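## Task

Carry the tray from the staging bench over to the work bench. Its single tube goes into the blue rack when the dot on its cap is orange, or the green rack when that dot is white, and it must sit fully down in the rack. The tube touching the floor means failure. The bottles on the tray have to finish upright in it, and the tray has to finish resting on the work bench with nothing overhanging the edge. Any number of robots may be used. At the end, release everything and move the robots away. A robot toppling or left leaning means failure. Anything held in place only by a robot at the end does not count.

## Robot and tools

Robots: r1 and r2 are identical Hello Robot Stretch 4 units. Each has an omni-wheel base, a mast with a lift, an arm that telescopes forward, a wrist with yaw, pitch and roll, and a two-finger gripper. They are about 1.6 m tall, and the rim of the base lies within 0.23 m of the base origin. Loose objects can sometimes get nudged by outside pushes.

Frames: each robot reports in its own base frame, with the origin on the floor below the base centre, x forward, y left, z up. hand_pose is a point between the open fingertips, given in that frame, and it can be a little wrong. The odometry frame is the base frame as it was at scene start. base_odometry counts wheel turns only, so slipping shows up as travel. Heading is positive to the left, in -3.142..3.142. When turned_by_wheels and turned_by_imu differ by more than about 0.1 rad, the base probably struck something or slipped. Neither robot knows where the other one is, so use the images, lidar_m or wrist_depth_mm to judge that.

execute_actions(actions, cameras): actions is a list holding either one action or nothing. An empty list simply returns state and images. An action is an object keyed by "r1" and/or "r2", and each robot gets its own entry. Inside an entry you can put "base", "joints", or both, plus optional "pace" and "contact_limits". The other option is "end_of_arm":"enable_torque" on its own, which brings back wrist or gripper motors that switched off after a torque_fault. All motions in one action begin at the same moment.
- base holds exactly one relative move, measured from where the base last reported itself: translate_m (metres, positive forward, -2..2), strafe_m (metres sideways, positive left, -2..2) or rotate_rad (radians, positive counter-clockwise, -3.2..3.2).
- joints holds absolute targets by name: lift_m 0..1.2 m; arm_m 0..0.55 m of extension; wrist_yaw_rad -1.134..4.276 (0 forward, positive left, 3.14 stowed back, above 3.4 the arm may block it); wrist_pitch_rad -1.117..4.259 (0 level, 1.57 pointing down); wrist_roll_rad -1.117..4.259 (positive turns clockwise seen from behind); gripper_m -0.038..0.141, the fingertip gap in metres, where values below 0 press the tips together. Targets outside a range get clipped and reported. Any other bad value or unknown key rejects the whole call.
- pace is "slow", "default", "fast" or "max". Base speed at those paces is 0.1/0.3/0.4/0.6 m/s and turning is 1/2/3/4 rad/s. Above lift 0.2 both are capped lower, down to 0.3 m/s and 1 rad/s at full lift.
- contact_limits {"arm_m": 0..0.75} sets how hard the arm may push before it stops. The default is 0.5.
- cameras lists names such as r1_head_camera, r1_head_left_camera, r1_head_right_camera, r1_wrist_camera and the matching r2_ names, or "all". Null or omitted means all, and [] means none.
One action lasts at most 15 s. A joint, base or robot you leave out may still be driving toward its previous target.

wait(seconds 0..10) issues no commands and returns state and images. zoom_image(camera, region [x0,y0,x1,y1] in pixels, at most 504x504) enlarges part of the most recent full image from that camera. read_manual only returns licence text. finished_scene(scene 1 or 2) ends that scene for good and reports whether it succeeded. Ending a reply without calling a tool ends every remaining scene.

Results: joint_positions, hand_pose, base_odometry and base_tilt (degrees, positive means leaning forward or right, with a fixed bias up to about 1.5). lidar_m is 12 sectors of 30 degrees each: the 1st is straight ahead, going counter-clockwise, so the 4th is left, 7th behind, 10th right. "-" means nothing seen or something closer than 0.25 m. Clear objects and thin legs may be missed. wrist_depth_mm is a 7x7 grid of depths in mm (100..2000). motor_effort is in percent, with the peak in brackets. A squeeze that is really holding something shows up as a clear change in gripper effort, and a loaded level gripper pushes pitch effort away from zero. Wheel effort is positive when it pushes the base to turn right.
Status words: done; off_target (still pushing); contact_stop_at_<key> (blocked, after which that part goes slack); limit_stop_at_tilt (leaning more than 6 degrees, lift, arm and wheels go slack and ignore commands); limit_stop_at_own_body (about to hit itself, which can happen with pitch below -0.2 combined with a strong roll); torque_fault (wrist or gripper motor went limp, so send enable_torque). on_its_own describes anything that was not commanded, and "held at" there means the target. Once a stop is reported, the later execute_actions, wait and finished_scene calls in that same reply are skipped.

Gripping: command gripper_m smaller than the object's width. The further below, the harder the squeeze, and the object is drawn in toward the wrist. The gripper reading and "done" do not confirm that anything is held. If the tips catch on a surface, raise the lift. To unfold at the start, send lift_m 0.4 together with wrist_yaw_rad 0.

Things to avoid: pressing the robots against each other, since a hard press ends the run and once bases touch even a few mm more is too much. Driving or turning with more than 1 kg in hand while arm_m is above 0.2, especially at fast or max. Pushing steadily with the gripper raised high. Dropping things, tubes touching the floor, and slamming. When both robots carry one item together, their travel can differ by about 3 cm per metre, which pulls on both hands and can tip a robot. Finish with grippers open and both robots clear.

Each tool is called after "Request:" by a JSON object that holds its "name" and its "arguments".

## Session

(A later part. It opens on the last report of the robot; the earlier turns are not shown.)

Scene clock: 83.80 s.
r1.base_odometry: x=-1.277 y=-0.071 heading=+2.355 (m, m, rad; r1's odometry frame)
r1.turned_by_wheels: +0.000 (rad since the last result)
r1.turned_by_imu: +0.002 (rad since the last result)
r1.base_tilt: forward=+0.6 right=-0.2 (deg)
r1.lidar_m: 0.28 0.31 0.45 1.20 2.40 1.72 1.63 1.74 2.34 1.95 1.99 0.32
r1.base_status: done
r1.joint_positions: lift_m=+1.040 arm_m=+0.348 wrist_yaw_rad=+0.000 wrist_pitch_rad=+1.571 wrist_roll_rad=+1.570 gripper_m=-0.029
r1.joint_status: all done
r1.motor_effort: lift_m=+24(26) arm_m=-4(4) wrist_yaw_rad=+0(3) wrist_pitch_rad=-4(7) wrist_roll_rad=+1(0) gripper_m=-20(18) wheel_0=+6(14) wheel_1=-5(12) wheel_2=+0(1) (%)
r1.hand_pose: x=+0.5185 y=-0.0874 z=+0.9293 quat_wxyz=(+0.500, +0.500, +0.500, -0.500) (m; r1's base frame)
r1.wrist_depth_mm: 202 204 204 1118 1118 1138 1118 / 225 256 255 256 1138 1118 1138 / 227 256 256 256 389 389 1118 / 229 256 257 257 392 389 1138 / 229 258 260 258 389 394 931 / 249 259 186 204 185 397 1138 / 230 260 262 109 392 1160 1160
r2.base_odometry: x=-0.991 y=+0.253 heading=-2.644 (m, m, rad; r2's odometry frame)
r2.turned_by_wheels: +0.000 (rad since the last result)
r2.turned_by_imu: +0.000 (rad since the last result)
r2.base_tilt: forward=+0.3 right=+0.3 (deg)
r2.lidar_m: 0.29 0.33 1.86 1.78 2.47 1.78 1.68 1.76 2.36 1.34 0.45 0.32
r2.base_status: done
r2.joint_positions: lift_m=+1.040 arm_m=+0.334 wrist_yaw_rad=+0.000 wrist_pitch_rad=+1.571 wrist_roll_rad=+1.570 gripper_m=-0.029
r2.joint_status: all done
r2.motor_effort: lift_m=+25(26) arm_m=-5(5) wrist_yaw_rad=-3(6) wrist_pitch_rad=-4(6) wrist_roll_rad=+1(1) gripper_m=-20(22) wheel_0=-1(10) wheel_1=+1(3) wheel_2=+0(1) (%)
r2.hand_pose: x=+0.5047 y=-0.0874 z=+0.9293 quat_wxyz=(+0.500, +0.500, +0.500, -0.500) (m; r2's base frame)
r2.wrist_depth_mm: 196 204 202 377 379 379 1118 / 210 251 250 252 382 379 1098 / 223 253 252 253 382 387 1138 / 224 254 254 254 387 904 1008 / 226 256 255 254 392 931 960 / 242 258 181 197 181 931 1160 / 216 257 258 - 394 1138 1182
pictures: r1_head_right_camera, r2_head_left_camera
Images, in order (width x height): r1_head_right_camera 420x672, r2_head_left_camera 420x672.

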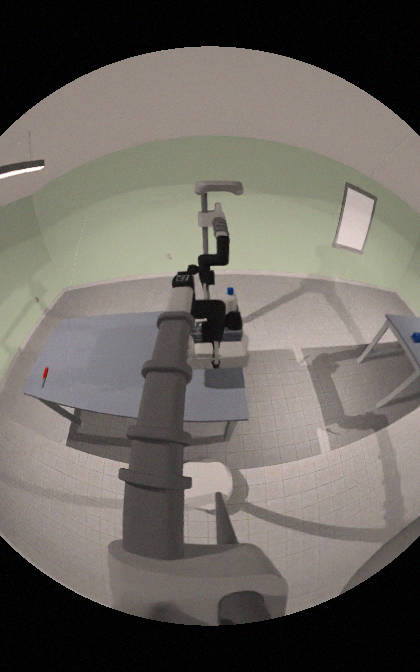

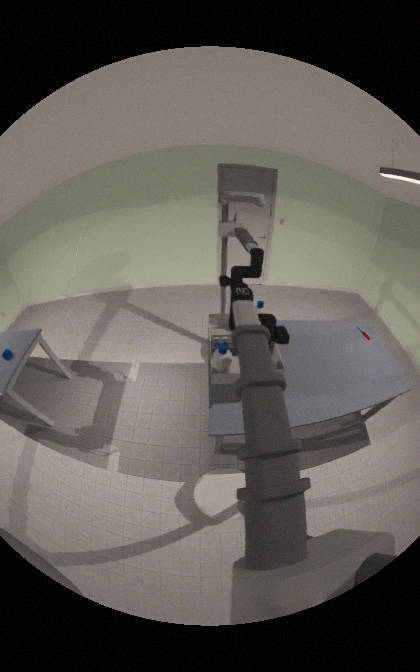

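Request:
{"name": "execute_actions", "arguments": {"actions": [{"r1":{"base":{"strafe_m":-1.3}},"r2":{"base":{"strafe_m":1.3}}}], "cameras": ["r1_head_right_camera","r2_head_left_camera","r1_wrist_camera"]}}

Scene clock: 93.53 s.
r1.base_odometry: x=-0.357 y=+0.847 heading=+2.355 (m, m, rad; r1's odometry frame)
r1.turned_by_wheels: +0.000 (rad since the last result)
r1.turned_by_imu: -0.002 (rad since the last result)
r1.base_tilt: forward=+0.7 right=-0.3 (deg)
r1.lidar_m: 0.47 3.19 1.08 1.23 2.35 1.72 1.63 1.71 2.33 1.44 0.71 0.55
r1.base_status: done
r1.joint_positions: lift_m=+1.040 arm_m=+0.348 wrist_yaw_rad=-0.001 wrist_pitch_rad=+1.574 wrist_roll_rad=+1.570 gripper_m=-0.029
r1.joint_status: not commanded
r1.motor_effort: lift_m=+24(24) arm_m=-3(4) wrist_yaw_rad=+2(3) wrist_pitch_rad=-11(11) wrist_roll_rad=+0(0) gripper_m=-17(18) wheel_0=+5(15) wheel_1=-1(11) wheel_2=+0(0) (%)
r1.hand_pose: x=+0.5175 y=-0.0874 z=+0.9293 quat_wxyz=(+0.499, +0.499, +0.501, -0.501) (m; r1's base frame)
r1.wrist_depth_mm: 206 200 202 1138 1138 1118 1138 / 225 253 254 255 1118 1118 1138 / 225 255 256 256 1118 1118 1138 / 227 257 257 257 1118 931 1118 / 226 257 257 258 1138 931 946 / 252 259 185 202 185 917 1138 / 229 256 260 109 1160 1138 1160
r2.base_odometry: x=-0.370 y=-0.890 heading=-2.644 (m, m, rad; r2's odometry frame)
r2.turned_by_wheels: +0.000 (rad since the last result)
r2.turned_by_imu: +0.003 (rad since the last result)
r2.base_tilt: forward=+0.4 right=+0.3 (deg)
r2.lidar_m: 0.47 0.67 0.56 1.08 2.47 1.79 1.70 1.76 2.40 1.26 1.23 0.53
r2.base_status: done
r2.joint_positions: lift_m=+1.040 arm_m=+0.334 wrist_yaw_rad=-0.001 wrist_pitch_rad=+1.573 wrist_roll_rad=+1.570 gripper_m=-0.029
r2.joint_status: not commanded
r2.motor_effort: lift_m=+24(25) arm_m=-4(5) wrist_yaw_rad=+0(2) wrist_pitch_rad=-11(11) wrist_roll_rad=+1(1) gripper_m=-23(21) wheel_0=-1(11) wheel_1=+0(10) wheel_2=+0(1) (%)
r2.hand_pose: x=+0.5039 y=-0.0874 z=+0.9293 quat_wxyz=(+0.500, +0.499, +0.501, -0.500) (m; r2's base frame)
r2.wrist_depth_mm: 196 201 202 1118 1098 1098 1098 / 193 249 251 250 1138 1118 1138 / 195 253 252 252 1118 1118 1138 / 223 253 254 254 1138 917 1098 / 225 255 255 255 1138 931 1138 / 241 255 180 195 180 931 1160 / 200 253 259 - 1138 1182 1160
pictures: r1_head_right_camera, r1_wrist_camera, r2_head_left_camera
camera_calibration (this result's frames):
r1_wrist_camera: T_world_to_cam=[[-0.999059, -0.0433749, -0.000180662, 0.510012], [-0.0433637, 0.998685, 0.0273319, 0.138586], [-0.0010051, 0.0273141, -0.999626, 1.16071], [0, 0, 0, 1]] pos_world=[0.516708, -0.147986, 1.15658]
Images, in order (width x height): r1_head_right_camera 420x672, r1_wrist_camera 616x392, r2_head_left_camera 420x672.

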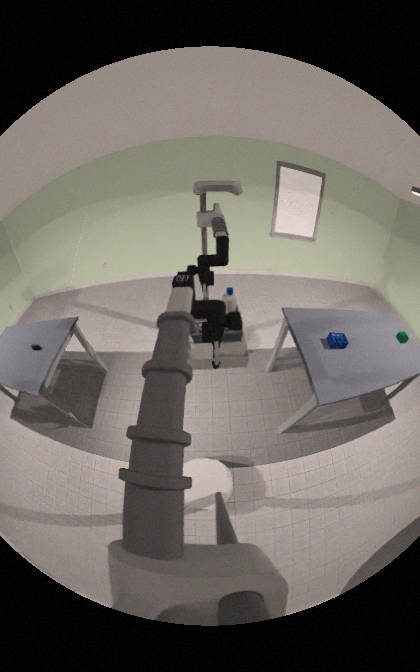

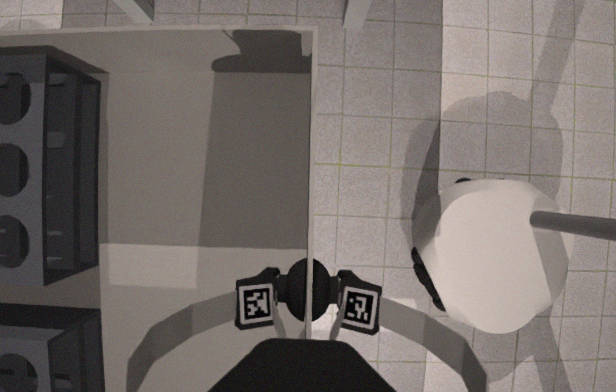

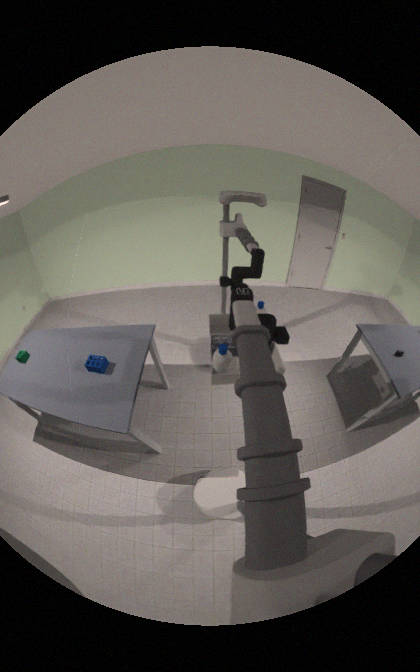

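Request:
{"name": "execute_actions", "arguments": {"actions": [{"r1":{"base":{"strafe_m":-1.05},"joints":{"arm_m":0.34}},"r2":{"base":{"strafe_m":1.05},"joints":{"arm_m":0.326}}}], "cameras": ["r1_head_right_camera","r2_head_camera","r1_head_camera"]}}

Scene clock: 105.23 s.
r1.base_odometry: x=+0.386 y=+1.588 heading=+2.355 (m, m, rad; r1's odometry frame)
r1.turned_by_wheels: +0.000 (rad since the last result)
r1.turned_by_imu: +0.002 (rad since the last result)
r1.base_tilt: forward=+0.6 right=-0.2 (deg)
r1.lidar_m: 0.32 0.35 0.48 2.10 2.37 1.69 1.61 1.65 2.30 3.11 0.51 0.33
r1.base_status: done
r1.joint_positions: lift_m=+1.040 arm_m=+0.341 wrist_yaw_rad=+0.001 wrist_pitch_rad=+1.567 wrist_roll_rad=+1.570 gripper_m=-0.029
r1.joint_status: all done
r1.motor_effort: lift_m=+24(24) arm_m=-6(6) wrist_yaw_rad=-4(4) wrist_pitch_rad=+8(11) wrist_roll_rad=+1(1) gripper_m=-19(20) wheel_0=+3(18) wheel_1=-2(12) wheel_2=+0(0) (%)
r1.hand_pose: x=+0.5130 y=-0.0874 z=+0.9293 quat_wxyz=(+0.502, +0.500, +0.500, -0.498) (m; r1's base frame)
r1.wrist_depth_mm: 209 204 205 387 387 1138 1118 / 226 256 255 257 389 1118 1118 / 227 258 257 256 389 1138 1160 / 228 257 259 389 389 931 1118 / 229 259 259 258 394 931 931 / 252 260 185 206 185 904 1118 / 231 259 260 109 397 1118 1138
r2.base_odometry: x=+0.131 y=-1.812 heading=-2.644 (m, m, rad; r2's odometry frame)
r2.turned_by_wheels: +0.000 (rad since the last result)
r2.turned_by_imu: +0.002 (rad since the last result)
r2.base_tilt: forward=+0.5 right=+0.3 (deg)
r2.lidar_m: 0.25 0.29 0.39 2.96 2.51 1.76 1.72 1.78 2.44 2.29 0.38 0.26
r2.base_status: done
r2.joint_positions: lift_m=+1.040 arm_m=+0.327 wrist_yaw_rad=+0.002 wrist_pitch_rad=+1.567 wrist_roll_rad=+1.570 gripper_m=-0.029
r2.joint_status: all done
r2.motor_effort: lift_m=+25(25) arm_m=-5(7) wrist_yaw_rad=-3(3) wrist_pitch_rad=+7(7) wrist_roll_rad=+1(1) gripper_m=-21(21) wheel_0=+0(7) wheel_1=-1(9) wheel_2=+0(1) (%)
r2.hand_pose: x=+0.4992 y=-0.0874 z=+0.9293 quat_wxyz=(+0.502, +0.500, +0.500, -0.498) (m; r2's base frame)
r2.wrist_depth_mm: 202 199 204 377 379 379 1098 / 196 252 251 251 382 379 1118 / 223 253 252 254 384 382 1118 / 226 254 255 254 387 384 917 / 222 257 255 212 387 389 931 / 236 258 182 185 179 387 1138 / 230 255 260 - 394 397 1138
pictures: r1_head_camera, r1_head_right_camera, r2_head_camera
Images, in order (width x height): r1_head_camera 420x560, r1_head_right_camera 420x672, r2_head_camera 420x560.

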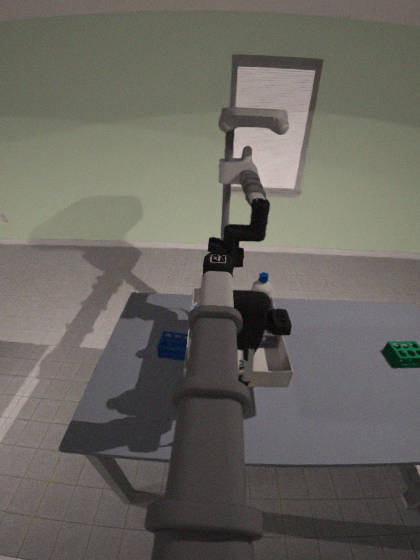

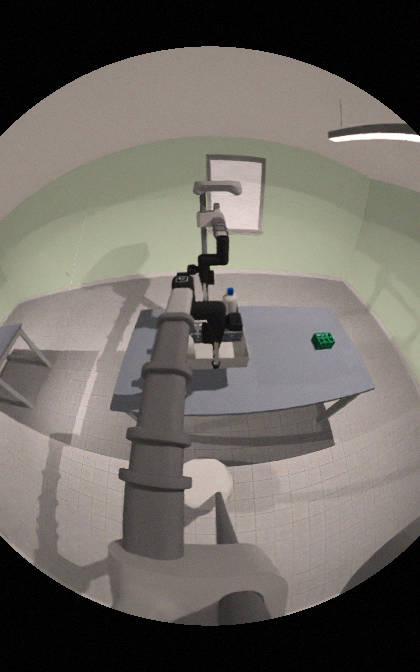

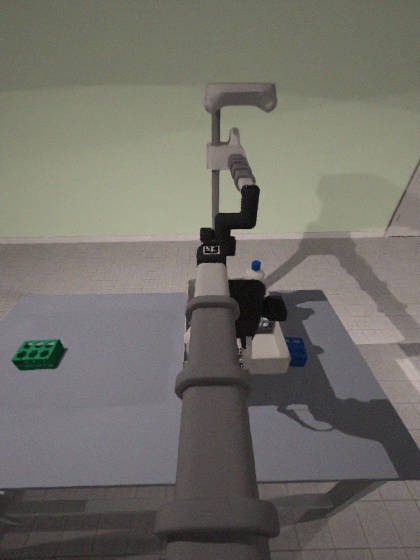

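Request:
{"name": "execute_actions", "arguments": {"actions": [{"r1":{"base":{"strafe_m":-0.2}},"r2":{"base":{"strafe_m":0.2}}}], "cameras": []}}

Request:
{"name": "execute_actions", "arguments": {"actions": [{"r1":{"joints":{"lift_m":0.908},"pace":"slow"},"r2":{"joints":{"lift_m":0.908},"pace":"slow"}}], "cameras": []}}

Request:
{"name": "execute_actions", "arguments": {"actions": [{"r1":{"joints":{"gripper_m":0.06}},"r2":{"joints":{"gripper_m":0.06}}}], "cameras": []}}

Request:
{"name": "execute_actions", "arguments": {"actions": [{"r1":{"joints":{"lift_m":1.1}},"r2":{"joints":{"lift_m":1.1}}}], "cameras": []}}

Request:
{"name": "execute_actions", "arguments": {"actions": [{"r1":{"joints":{"arm_m":0},"base":{"translate_m":-0.5}},"r2":{"joints":{"arm_m":0.46},"base":{"strafe_m":-0.1}}}], "cameras": ["r1_head_camera","r2_wrist_camera"]}}

Scene clock: 116.57 s.
r1.base_odometry: x=+0.527 y=+1.729 heading=+2.356 (m, m, rad; r1's odometry frame)
r1.turned_by_wheels: +0.000 (rad since the last result)
r1.turned_by_imu: +0.002 (rad since the last result)
r1.base_tilt: forward=+0.6 right=-0.2 (deg)
r1.lidar_m: 0.32 0.34 0.48 2.32 2.36 1.69 1.60 1.68 2.28 2.90 0.51 0.36
r1.base_status: done
r1.joint_positions: lift_m=+1.040 arm_m=+0.341 wrist_yaw_rad=+0.002 wrist_pitch_rad=+1.567 wrist_roll_rad=+1.570 gripper_m=-0.029
r1.joint_status: not commanded
r1.motor_effort: lift_m=+24(24) arm_m=-5(5) wrist_yaw_rad=-4(5) wrist_pitch_rad=+9(9) wrist_roll_rad=+1(1) gripper_m=-20(18) wheel_0=+6(18) wheel_1=-3(12) wheel_2=+0(2) (%)
r1.hand_pose: x=+0.5131 y=-0.0874 z=+0.9293 quat_wxyz=(+0.502, +0.500, +0.500, -0.498) (m; r1's base frame)
r1.wrist_depth_mm: 202 205 204 387 387 1138 1118 / 226 256 256 256 387 1138 1118 / 228 258 257 257 389 1118 1118 / 229 258 258 392 392 931 1138 / 229 259 260 258 394 917 931 / 253 259 185 207 186 917 1118 / 232 262 263 109 394 1160 1138
r2.base_odometry: x=+0.227 y=-1.988 heading=-2.644 (m, m, rad; r2's odometry frame)
r2.turned_by_wheels: +0.000 (rad since the last result)
r2.turned_by_imu: -0.001 (rad since the last result)
r2.base_tilt: forward=+0.4 right=+0.3 (deg)
r2.lidar_m: 0.25 0.27 0.39 2.76 2.49 1.79 1.72 1.80 2.46 2.47 0.38 0.28
r2.base_status: done
r2.joint_positions: lift_m=+1.040 arm_m=+0.327 wrist_yaw_rad=+0.002 wrist_pitch_rad=+1.566 wrist_roll_rad=+1.570 gripper_m=-0.029
r2.joint_status: not commanded
r2.motor_effort: lift_m=+24(25) arm_m=-6(6) wrist_yaw_rad=-6(7) wrist_pitch_rad=+8(8) wrist_roll_rad=+1(1) gripper_m=-20(21) wheel_0=-1(9) wheel_1=-1(6) wheel_2=+0(1) (%)
r2.hand_pose: x=+0.4993 y=-0.0874 z=+0.9293 quat_wxyz=(+0.502, +0.500, +0.500, -0.498) (m; r2's base frame)
r2.wrist_depth_mm: 202 200 204 377 379 379 1118 / 196 251 250 250 379 379 1118 / 225 254 253 254 384 384 1118 / 226 256 256 254 387 387 917 / 220 256 257 212 392 392 931 / 235 259 182 185 178 387 1138 / 230 255 259 - 394 394 1160
pictures: none
No camera images: the call's "cameras" was empty. Leave "cameras" out to get every camera's image.

Scene clock: 118.47 s.
r1.base_odometry: x=+0.527 y=+1.729 heading=+2.356 (m, m, rad; r1's odometry frame)
r1.turned_by_wheels: +0.000 (rad since the last result)
r1.turned_by_imu: +0.001 (rad since the last result)
r1.base_tilt: forward=+0.6 right=-0.3 (deg)
r1.lidar_m: 0.32 0.34 0.48 2.31 2.36 1.69 1.61 1.68 2.31 2.90 0.51 0.35
r1.base_status: not commanded
r1.joint_positions: lift_m=+0.908 arm_m=+0.341 wrist_yaw_rad=+0.002 wrist_pitch_rad=+1.567 wrist_roll_rad=+1.570 gripper_m=-0.029
r1.joint_status: all done
r1.motor_effort: lift_m=+20(23) arm_m=-5(5) wrist_yaw_rad=-5(4) wrist_pitch_rad=+9(9) wrist_roll_rad=+0(1) gripper_m=-15(19) wheel_0=+6(6) wheel_1=-3(2) wheel_2=+0(0) (%)
r1.hand_pose: x=+0.5131 y=-0.0874 z=+0.7977 quat_wxyz=(+0.502, +0.500, +0.500, -0.498) (m; r1's base frame)
r1.wrist_depth_mm: 208 204 206 259 259 258 1008 / 225 257 257 258 258 258 976 / 228 258 257 257 260 258 991 / 229 258 258 260 259 260 809 / 230 259 258 259 262 262 798 / 254 260 185 206 185 262 798 / 230 262 259 109 263 263 1008
r2.base_odometry: x=+0.227 y=-1.988 heading=-2.644 (m, m, rad; r2's odometry frame)
r2.turned_by_wheels: +0.000 (rad since the last result)
r2.turned_by_imu: +0.000 (rad since the last result)
r2.base_tilt: forward=+0.5 right=+0.3 (deg)
r2.lidar_m: 0.25 0.27 0.38 2.74 2.48 1.77 1.72 1.80 2.46 2.47 0.38 0.29
r2.base_status: not commanded
r2.joint_positions: lift_m=+0.908 arm_m=+0.327 wrist_yaw_rad=+0.002 wrist_pitch_rad=+1.566 wrist_roll_rad=+1.570 gripper_m=-0.029
r2.joint_status: all done
r2.motor_effort: lift_m=+20(23) arm_m=-6(6) wrist_yaw_rad=-3(5) wrist_pitch_rad=+9(9) wrist_roll_rad=+1(1) gripper_m=-22(22) wheel_0=-1(1) wheel_1=-1(1) wheel_2=+0(0) (%)
r2.hand_pose: x=+0.4993 y=-0.0874 z=+0.7977 quat_wxyz=(+0.502, +0.500, +0.500, -0.498) (m; r2's base frame)
r2.wrist_depth_mm: 202 198 203 252 250 249 - / 197 251 250 250 252 252 251 / 224 254 253 253 253 253 252 / 224 255 253 254 256 255 254 / 222 257 257 213 257 256 256 / 235 258 182 185 179 258 257 / 231 255 260 - 260 260 259
pictures: none
No camera images: the call's "cameras" was empty. Leave "cameras" out to get every camera's image.

Scene clock: 120.07 s.
r1.base_odometry: x=+0.527 y=+1.729 heading=+2.356 (m, m, rad; r1's odometry frame)
r1.turned_by_wheels: +0.000 (rad since the last result)
r1.turned_by_imu: +0.001 (rad since the last result)
r1.base_tilt: forward=+0.6 right=-0.3 (deg)
r1.lidar_m: 0.33 0.34 0.48 2.31 2.38 1.69 1.61 1.70 2.31 2.89 0.50 0.36
r1.base_status: not commanded
r1.joint_positions: lift_m=+0.908 arm_m=+0.341 wrist_yaw_rad=+0.000 wrist_pitch_rad=+1.569 wrist_roll_rad=+1.570 gripper_m=+0.060
r1.joint_status: all done
r1.motor_effort: lift_m=+19(20) arm_m=-5(6) wrist_yaw_rad=-1(6) wrist_pitch_rad=+1(9) wrist_roll_rad=+1(1) gripper_m=-3(16) wheel_0=+6(5) wheel_1=-2(2) wheel_2=+0(0) (%)
r1.hand_pose: x=+0.5121 y=-0.0874 z=+0.7978 quat_wxyz=(+0.501, +0.500, +0.500, -0.499) (m; r1's base frame)
r1.wrist_depth_mm: 208 210 202 259 258 260 991 / 224 258 258 258 260 260 1008 / 229 260 258 260 262 260 1008 / 229 260 259 262 262 262 798 / 230 260 258 262 264 262 809 / 256 260 196 262 195 262 798 / 233 262 262 109 265 265 1025
r2.base_odometry: x=+0.227 y=-1.988 heading=-2.644 (m, m, rad; r2's odometry frame)
r2.turned_by_wheels: +0.000 (rad since the last result)
r2.turned_by_imu: +0.000 (rad since the last result)
r2.base_tilt: forward=+0.4 right=+0.4 (deg)
r2.lidar_m: 0.25 0.28 0.38 2.75 2.50 1.76 1.73 1.79 2.44 2.47 0.38 0.26
r2.base_status: not commanded
r2.joint_positions: lift_m=+0.908 arm_m=+0.327 wrist_yaw_rad=+0.001 wrist_pitch_rad=+1.569 wrist_roll_rad=+1.570 gripper_m=+0.060
r2.joint_status: all done
r2.motor_effort: lift_m=+19(20) arm_m=-5(6) wrist_yaw_rad=-2(3) wrist_pitch_rad=-1(8) wrist_roll_rad=+0(1) gripper_m=-4(23) wheel_0=-1(1) wheel_1=-1(1) wheel_2=+0(0) (%)
r2.hand_pose: x=+0.4983 y=-0.0874 z=+0.7978 quat_wxyz=(+0.501, +0.500, +0.500, -0.499) (m; r2's base frame)
r2.wrist_depth_mm: 199 205 202 252 252 251 - / 211 252 252 253 254 253 253 / 225 254 254 253 255 255 254 / 226 255 256 256 256 257 255 / 226 257 257 258 258 258 257 / 236 259 258 185 196 259 259 / 232 256 262 - 260 263 260
pictures: none
No camera images: the call's "cameras" was empty. Leave "cameras" out to get every camera's image.

Scene clock: 121.97 s.
r1.base_odometry: x=+0.527 y=+1.729 heading=+2.356 (m, m, rad; r1's odometry frame)
r1.turned_by_wheels: +0.000 (rad since the last result)
r1.turned_by_imu: +0.001 (rad since the last result)
r1.base_tilt: forward=+0.6 right=-0.3 (deg)
r1.lidar_m: 0.33 0.35 0.48 2.33 2.35 1.67 1.60 1.70 2.31 2.89 0.51 0.36
r1.base_status: not commanded
r1.joint_positions: lift_m=+1.100 arm_m=+0.341 wrist_yaw_rad=+0.000 wrist_pitch_rad=+1.570 wrist_roll_rad=+1.570 gripper_m=+0.060
r1.joint_status: all done
r1.motor_effort: lift_m=+21(20) arm_m=-5(5) wrist_yaw_rad=+0(0) wrist_pitch_rad=+1(2) wrist_roll_rad=+2(0) gripper_m=-3(4) wheel_0=+5(5) wheel_1=-3(3) wheel_2=+0(0) (%)
r1.hand_pose: x=+0.5121 y=-0.0874 z=+0.9896 quat_wxyz=(+0.501, +0.500, +0.500, -0.499) (m; r1's base frame)
r1.wrist_depth_mm: 449 449 449 449 449 1182 1182 / 449 445 455 449 449 1205 1182 / 427 389 449 452 452 1205 1205 / 449 392 449 452 455 976 1205 / 449 421 452 455 452 976 991 / 455 392 196 452 195 991 1182 / 452 394 427 109 459 1205 1205
r2.base_odometry: x=+0.227 y=-1.988 heading=-2.644 (m, m, rad; r2's odometry frame)
r2.turned_by_wheels: +0.000 (rad since the last result)
r2.turned_by_imu: +0.000 (rad since the last result)
r2.base_tilt: forward=+0.4 right=+0.3 (deg)
r2.lidar_m: 0.25 0.28 0.39 2.75 2.50 1.74 1.72 1.79 2.43 2.51 0.39 0.25
r2.base_status: not commanded
r2.joint_positions: lift_m=+1.100 arm_m=+0.327 wrist_yaw_rad=+0.001 wrist_pitch_rad=+1.570 wrist_roll_rad=+1.570 gripper_m=+0.060
r2.joint_status: all done
r2.motor_effort: lift_m=+21(20) arm_m=-5(5) wrist_yaw_rad=-4(2) wrist_pitch_rad=+0(0) wrist_roll_rad=+0(0) gripper_m=-2(3) wheel_0=-1(1) wheel_1=-1(1) wheel_2=+0(0) (%)
r2.hand_pose: x=+0.4982 y=-0.0874 z=+0.9896 quat_wxyz=(+0.501, +0.500, +0.500, -0.499) (m; r2's base frame)
r2.wrist_depth_mm: 439 439 445 436 436 436 1138 / 445 445 442 439 439 442 1182 / 415 387 445 439 442 442 1182 / 452 392 445 442 445 445 1182 / 449 436 449 452 449 452 1229 / 452 394 343 377 196 991 1205 / 433 397 424 - 455 1229 1229
pictures: none
No camera images: the call's "cameras" was empty. Leave "cameras" out to get every camera's image.

Scene clock: 125.13 s.
r1.base_odometry: x=+0.880 y=+1.376 heading=+2.355 (m, m, rad; r1's odometry frame)
r1.turned_by_wheels: -0.001 (rad since the last result)
r1.turned_by_imu: +0.000 (rad since the last result)
r1.base_tilt: forward=+0.6 right=-0.3 (deg)
r1.lidar_m: 0.82 0.86 2.46 3.31 1.65 1.17 1.11 1.18 1.61 2.89 1.24 0.88
r1.base_status: done
r1.joint_positions: lift_m=+1.100 arm_m=+0.001 wrist_yaw_rad=+0.000 wrist_pitch_rad=+1.570 wrist_roll_rad=+1.570 gripper_m=+0.060
r1.joint_status: all done
r1.motor_effort: lift_m=+21(21) arm_m=-4(5) wrist_yaw_rad=+0(1) wrist_pitch_rad=-1(1) wrist_roll_rad=+0(0) gripper_m=-3(1) wheel_0=-5(13) wheel_1=-4(7) wheel_2=+1(14) (%)
r1.hand_pose: x=+0.1719 y=-0.0874 z=+0.9896 quat_wxyz=(+0.500, +0.500, +0.500, -0.500) (m; r1's base frame)
r1.wrist_depth_mm: 1182 1182 1229 1205 1182 1205 1182 / 1182 1182 1205 1205 1182 1182 1182 / 1205 1205 1205 1205 1229 1205 1182 / 1205 1205 1205 1205 991 1205 1182 / 1229 1205 1205 976 991 1205 355 / 1255 1182 196 1205 195 1205 1205 / 1229 1255 1205 109 1182 1205 1205
r2.base_odometry: x=+0.179 y=-1.900 heading=-2.644 (m, m, rad; r2's odometry frame)
r2.turned_by_wheels: +0.000 (rad since the last result)
r2.turned_by_imu: -0.001 (rad since the last result)
r2.base_tilt: forward=+0.4 right=+0.3 (deg)
r2.lidar_m: 0.25 0.28 0.38 2.85 2.49 1.77 1.73 1.79 2.44 2.39 0.38 0.28
r2.base_status: done
r2.joint_positions: lift_m=+1.100 arm_m=+0.459 wrist_yaw_rad=+0.000 wrist_pitch_rad=+1.570 wrist_roll_rad=+1.570 gripper_m=+0.060
r2.joint_status: all done
r2.motor_effort: lift_m=+22(21) arm_m=+5(4) wrist_yaw_rad=-5(1) wrist_pitch_rad=-1(2) wrist_roll_rad=+0(1) gripper_m=-2(2) wheel_0=+1(9) wheel_1=+0(6) wheel_2=+0(1) (%)
r2.hand_pose: x=+0.6303 y=-0.0874 z=+0.9896 quat_wxyz=(+0.501, +0.500, +0.500, -0.499) (m; r2's base frame)
r2.wrist_depth_mm: 442 442 439 436 439 439 430 / 445 449 442 442 439 439 436 / 449 449 445 445 442 445 439 / 452 445 445 449 449 445 442 / 307 334 445 449 413 449 449 / 459 452 394 394 196 449 452 / 459 418 452 - 452 455 452
pictures: r1_head_camera, r2_wrist_camera
camera_calibration (this result's frames):
r2_wrist_camera: T_world_to_cam=[[-0.997658, -0.032862, -0.0599806, 0.697591], [-0.0358294, 0.998152, 0.0490858, 0.103068], [0.0582566, 0.05112, -0.996992, 1.18181], [0, 0, 0, 1]] pos_world=[0.630802, -0.140368, 1.21504]
Images, in order (width x height): r1_head_camera 420x560, r2_wrist_camera 616x392.

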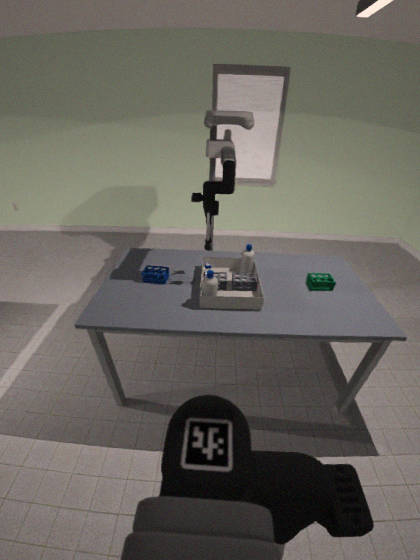

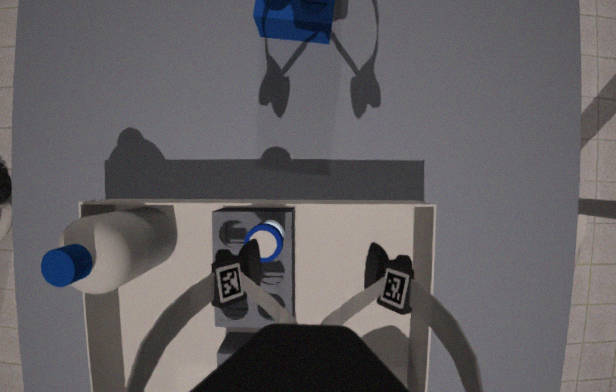

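Request:
{"name": "execute_actions", "arguments": {"actions": [{"r2":{"joints":{"arm_m":0.503,"lift_m":1.04},"base":{"strafe_m":0.008}}}], "cameras": ["r2_wrist_camera"]}}

Scene clock: 131.97 s.
r1.base_odometry: x=+0.880 y=+1.376 heading=+2.355 (m, m, rad; r1's odometry frame)
r1.turned_by_wheels: +0.000 (rad since the last result)
r1.turned_by_imu: +0.001 (rad since the last result)
r1.base_tilt: forward=+0.5 right=-0.2 (deg)
r1.lidar_m: 0.82 0.88 2.47 3.31 1.65 1.17 1.12 1.16 1.61 2.90 1.22 0.88
r1.base_status: not commanded
r1.joint_positions: lift_m=+1.100 arm_m=+0.001 wrist_yaw_rad=+0.000 wrist_pitch_rad=+1.570 wrist_roll_rad=+1.570 gripper_m=+0.060
r1.joint_status: not commanded
r1.motor_effort: lift_m=+21(21) arm_m=-5(4) wrist_yaw_rad=+1(0) wrist_pitch_rad=-1(1) wrist_roll_rad=+1(0) gripper_m=-2(2) wheel_0=-5(5) wheel_1=-4(4) wheel_2=+1(1) (%)
r1.hand_pose: x=+0.1719 y=-0.0874 z=+0.9896 quat_wxyz=(+0.500, +0.500, +0.500, -0.500) (m; r1's base frame)
r1.wrist_depth_mm: 1182 1205 1205 1182 1205 1182 1205 / 1205 1205 1182 1182 1205 1182 1205 / 1160 1229 1182 1229 1182 1205 1229 / 1205 1205 1205 1205 1008 1182 1205 / 1229 1205 1205 991 1008 1182 353 / 1205 1229 196 1205 195 1229 1205 / 1205 1229 1255 109 1182 1205 1205
r2.base_odometry: x=+0.183 y=-1.907 heading=-2.644 (m, m, rad; r2's odometry frame)
r2.turned_by_wheels: +0.000 (rad since the last result)
r2.turned_by_imu: -0.001 (rad since the last result)
r2.base_tilt: forward=+0.4 right=+0.3 (deg)
r2.lidar_m: 0.26 0.28 0.39 2.83 2.48 1.78 1.72 1.76 2.41 2.38 0.39 0.28
r2.base_status: done
r2.joint_positions: lift_m=+1.040 arm_m=+0.502 wrist_yaw_rad=+0.000 wrist_pitch_rad=+1.570 wrist_roll_rad=+1.570 gripper_m=+0.060
r2.joint_status: all done
r2.motor_effort: lift_m=+17(22) arm_m=+5(7) wrist_yaw_rad=+1(0) wrist_pitch_rad=-1(2) wrist_roll_rad=+0(0) gripper_m=-4(3) wheel_0=+0(8) wheel_1=+0(7) wheel_2=+0(1) (%)
r2.hand_pose: x=+0.6733 y=-0.0874 z=+0.9299 quat_wxyz=(+0.501, +0.500, +0.500, -0.499) (m; r2's base frame)
r2.wrist_depth_mm: 382 382 382 379 379 379 379 / 384 382 384 387 382 382 379 / 389 387 387 389 387 384 382 / 389 379 389 384 389 384 387 / 252 258 382 330 387 384 387 / 397 327 332 330 196 373 392 / 397 343 394 - 394 392 394
pictures: r2_wrist_camera
camera_calibration (this result's frames):
r2_wrist_camera: T_world_to_cam=[[-0.997659, -0.0328556, -0.059972, 0.736892], [-0.0358225, 0.998152, 0.0490861, 0.107531], [0.0582484, 0.0511196, -0.996992, 1.11985], [0, 0, 0, 1]] pos_world=[0.67379, -0.140368, 1.1554]
Images, in order (width x height): r2_wrist_camera 616x392.

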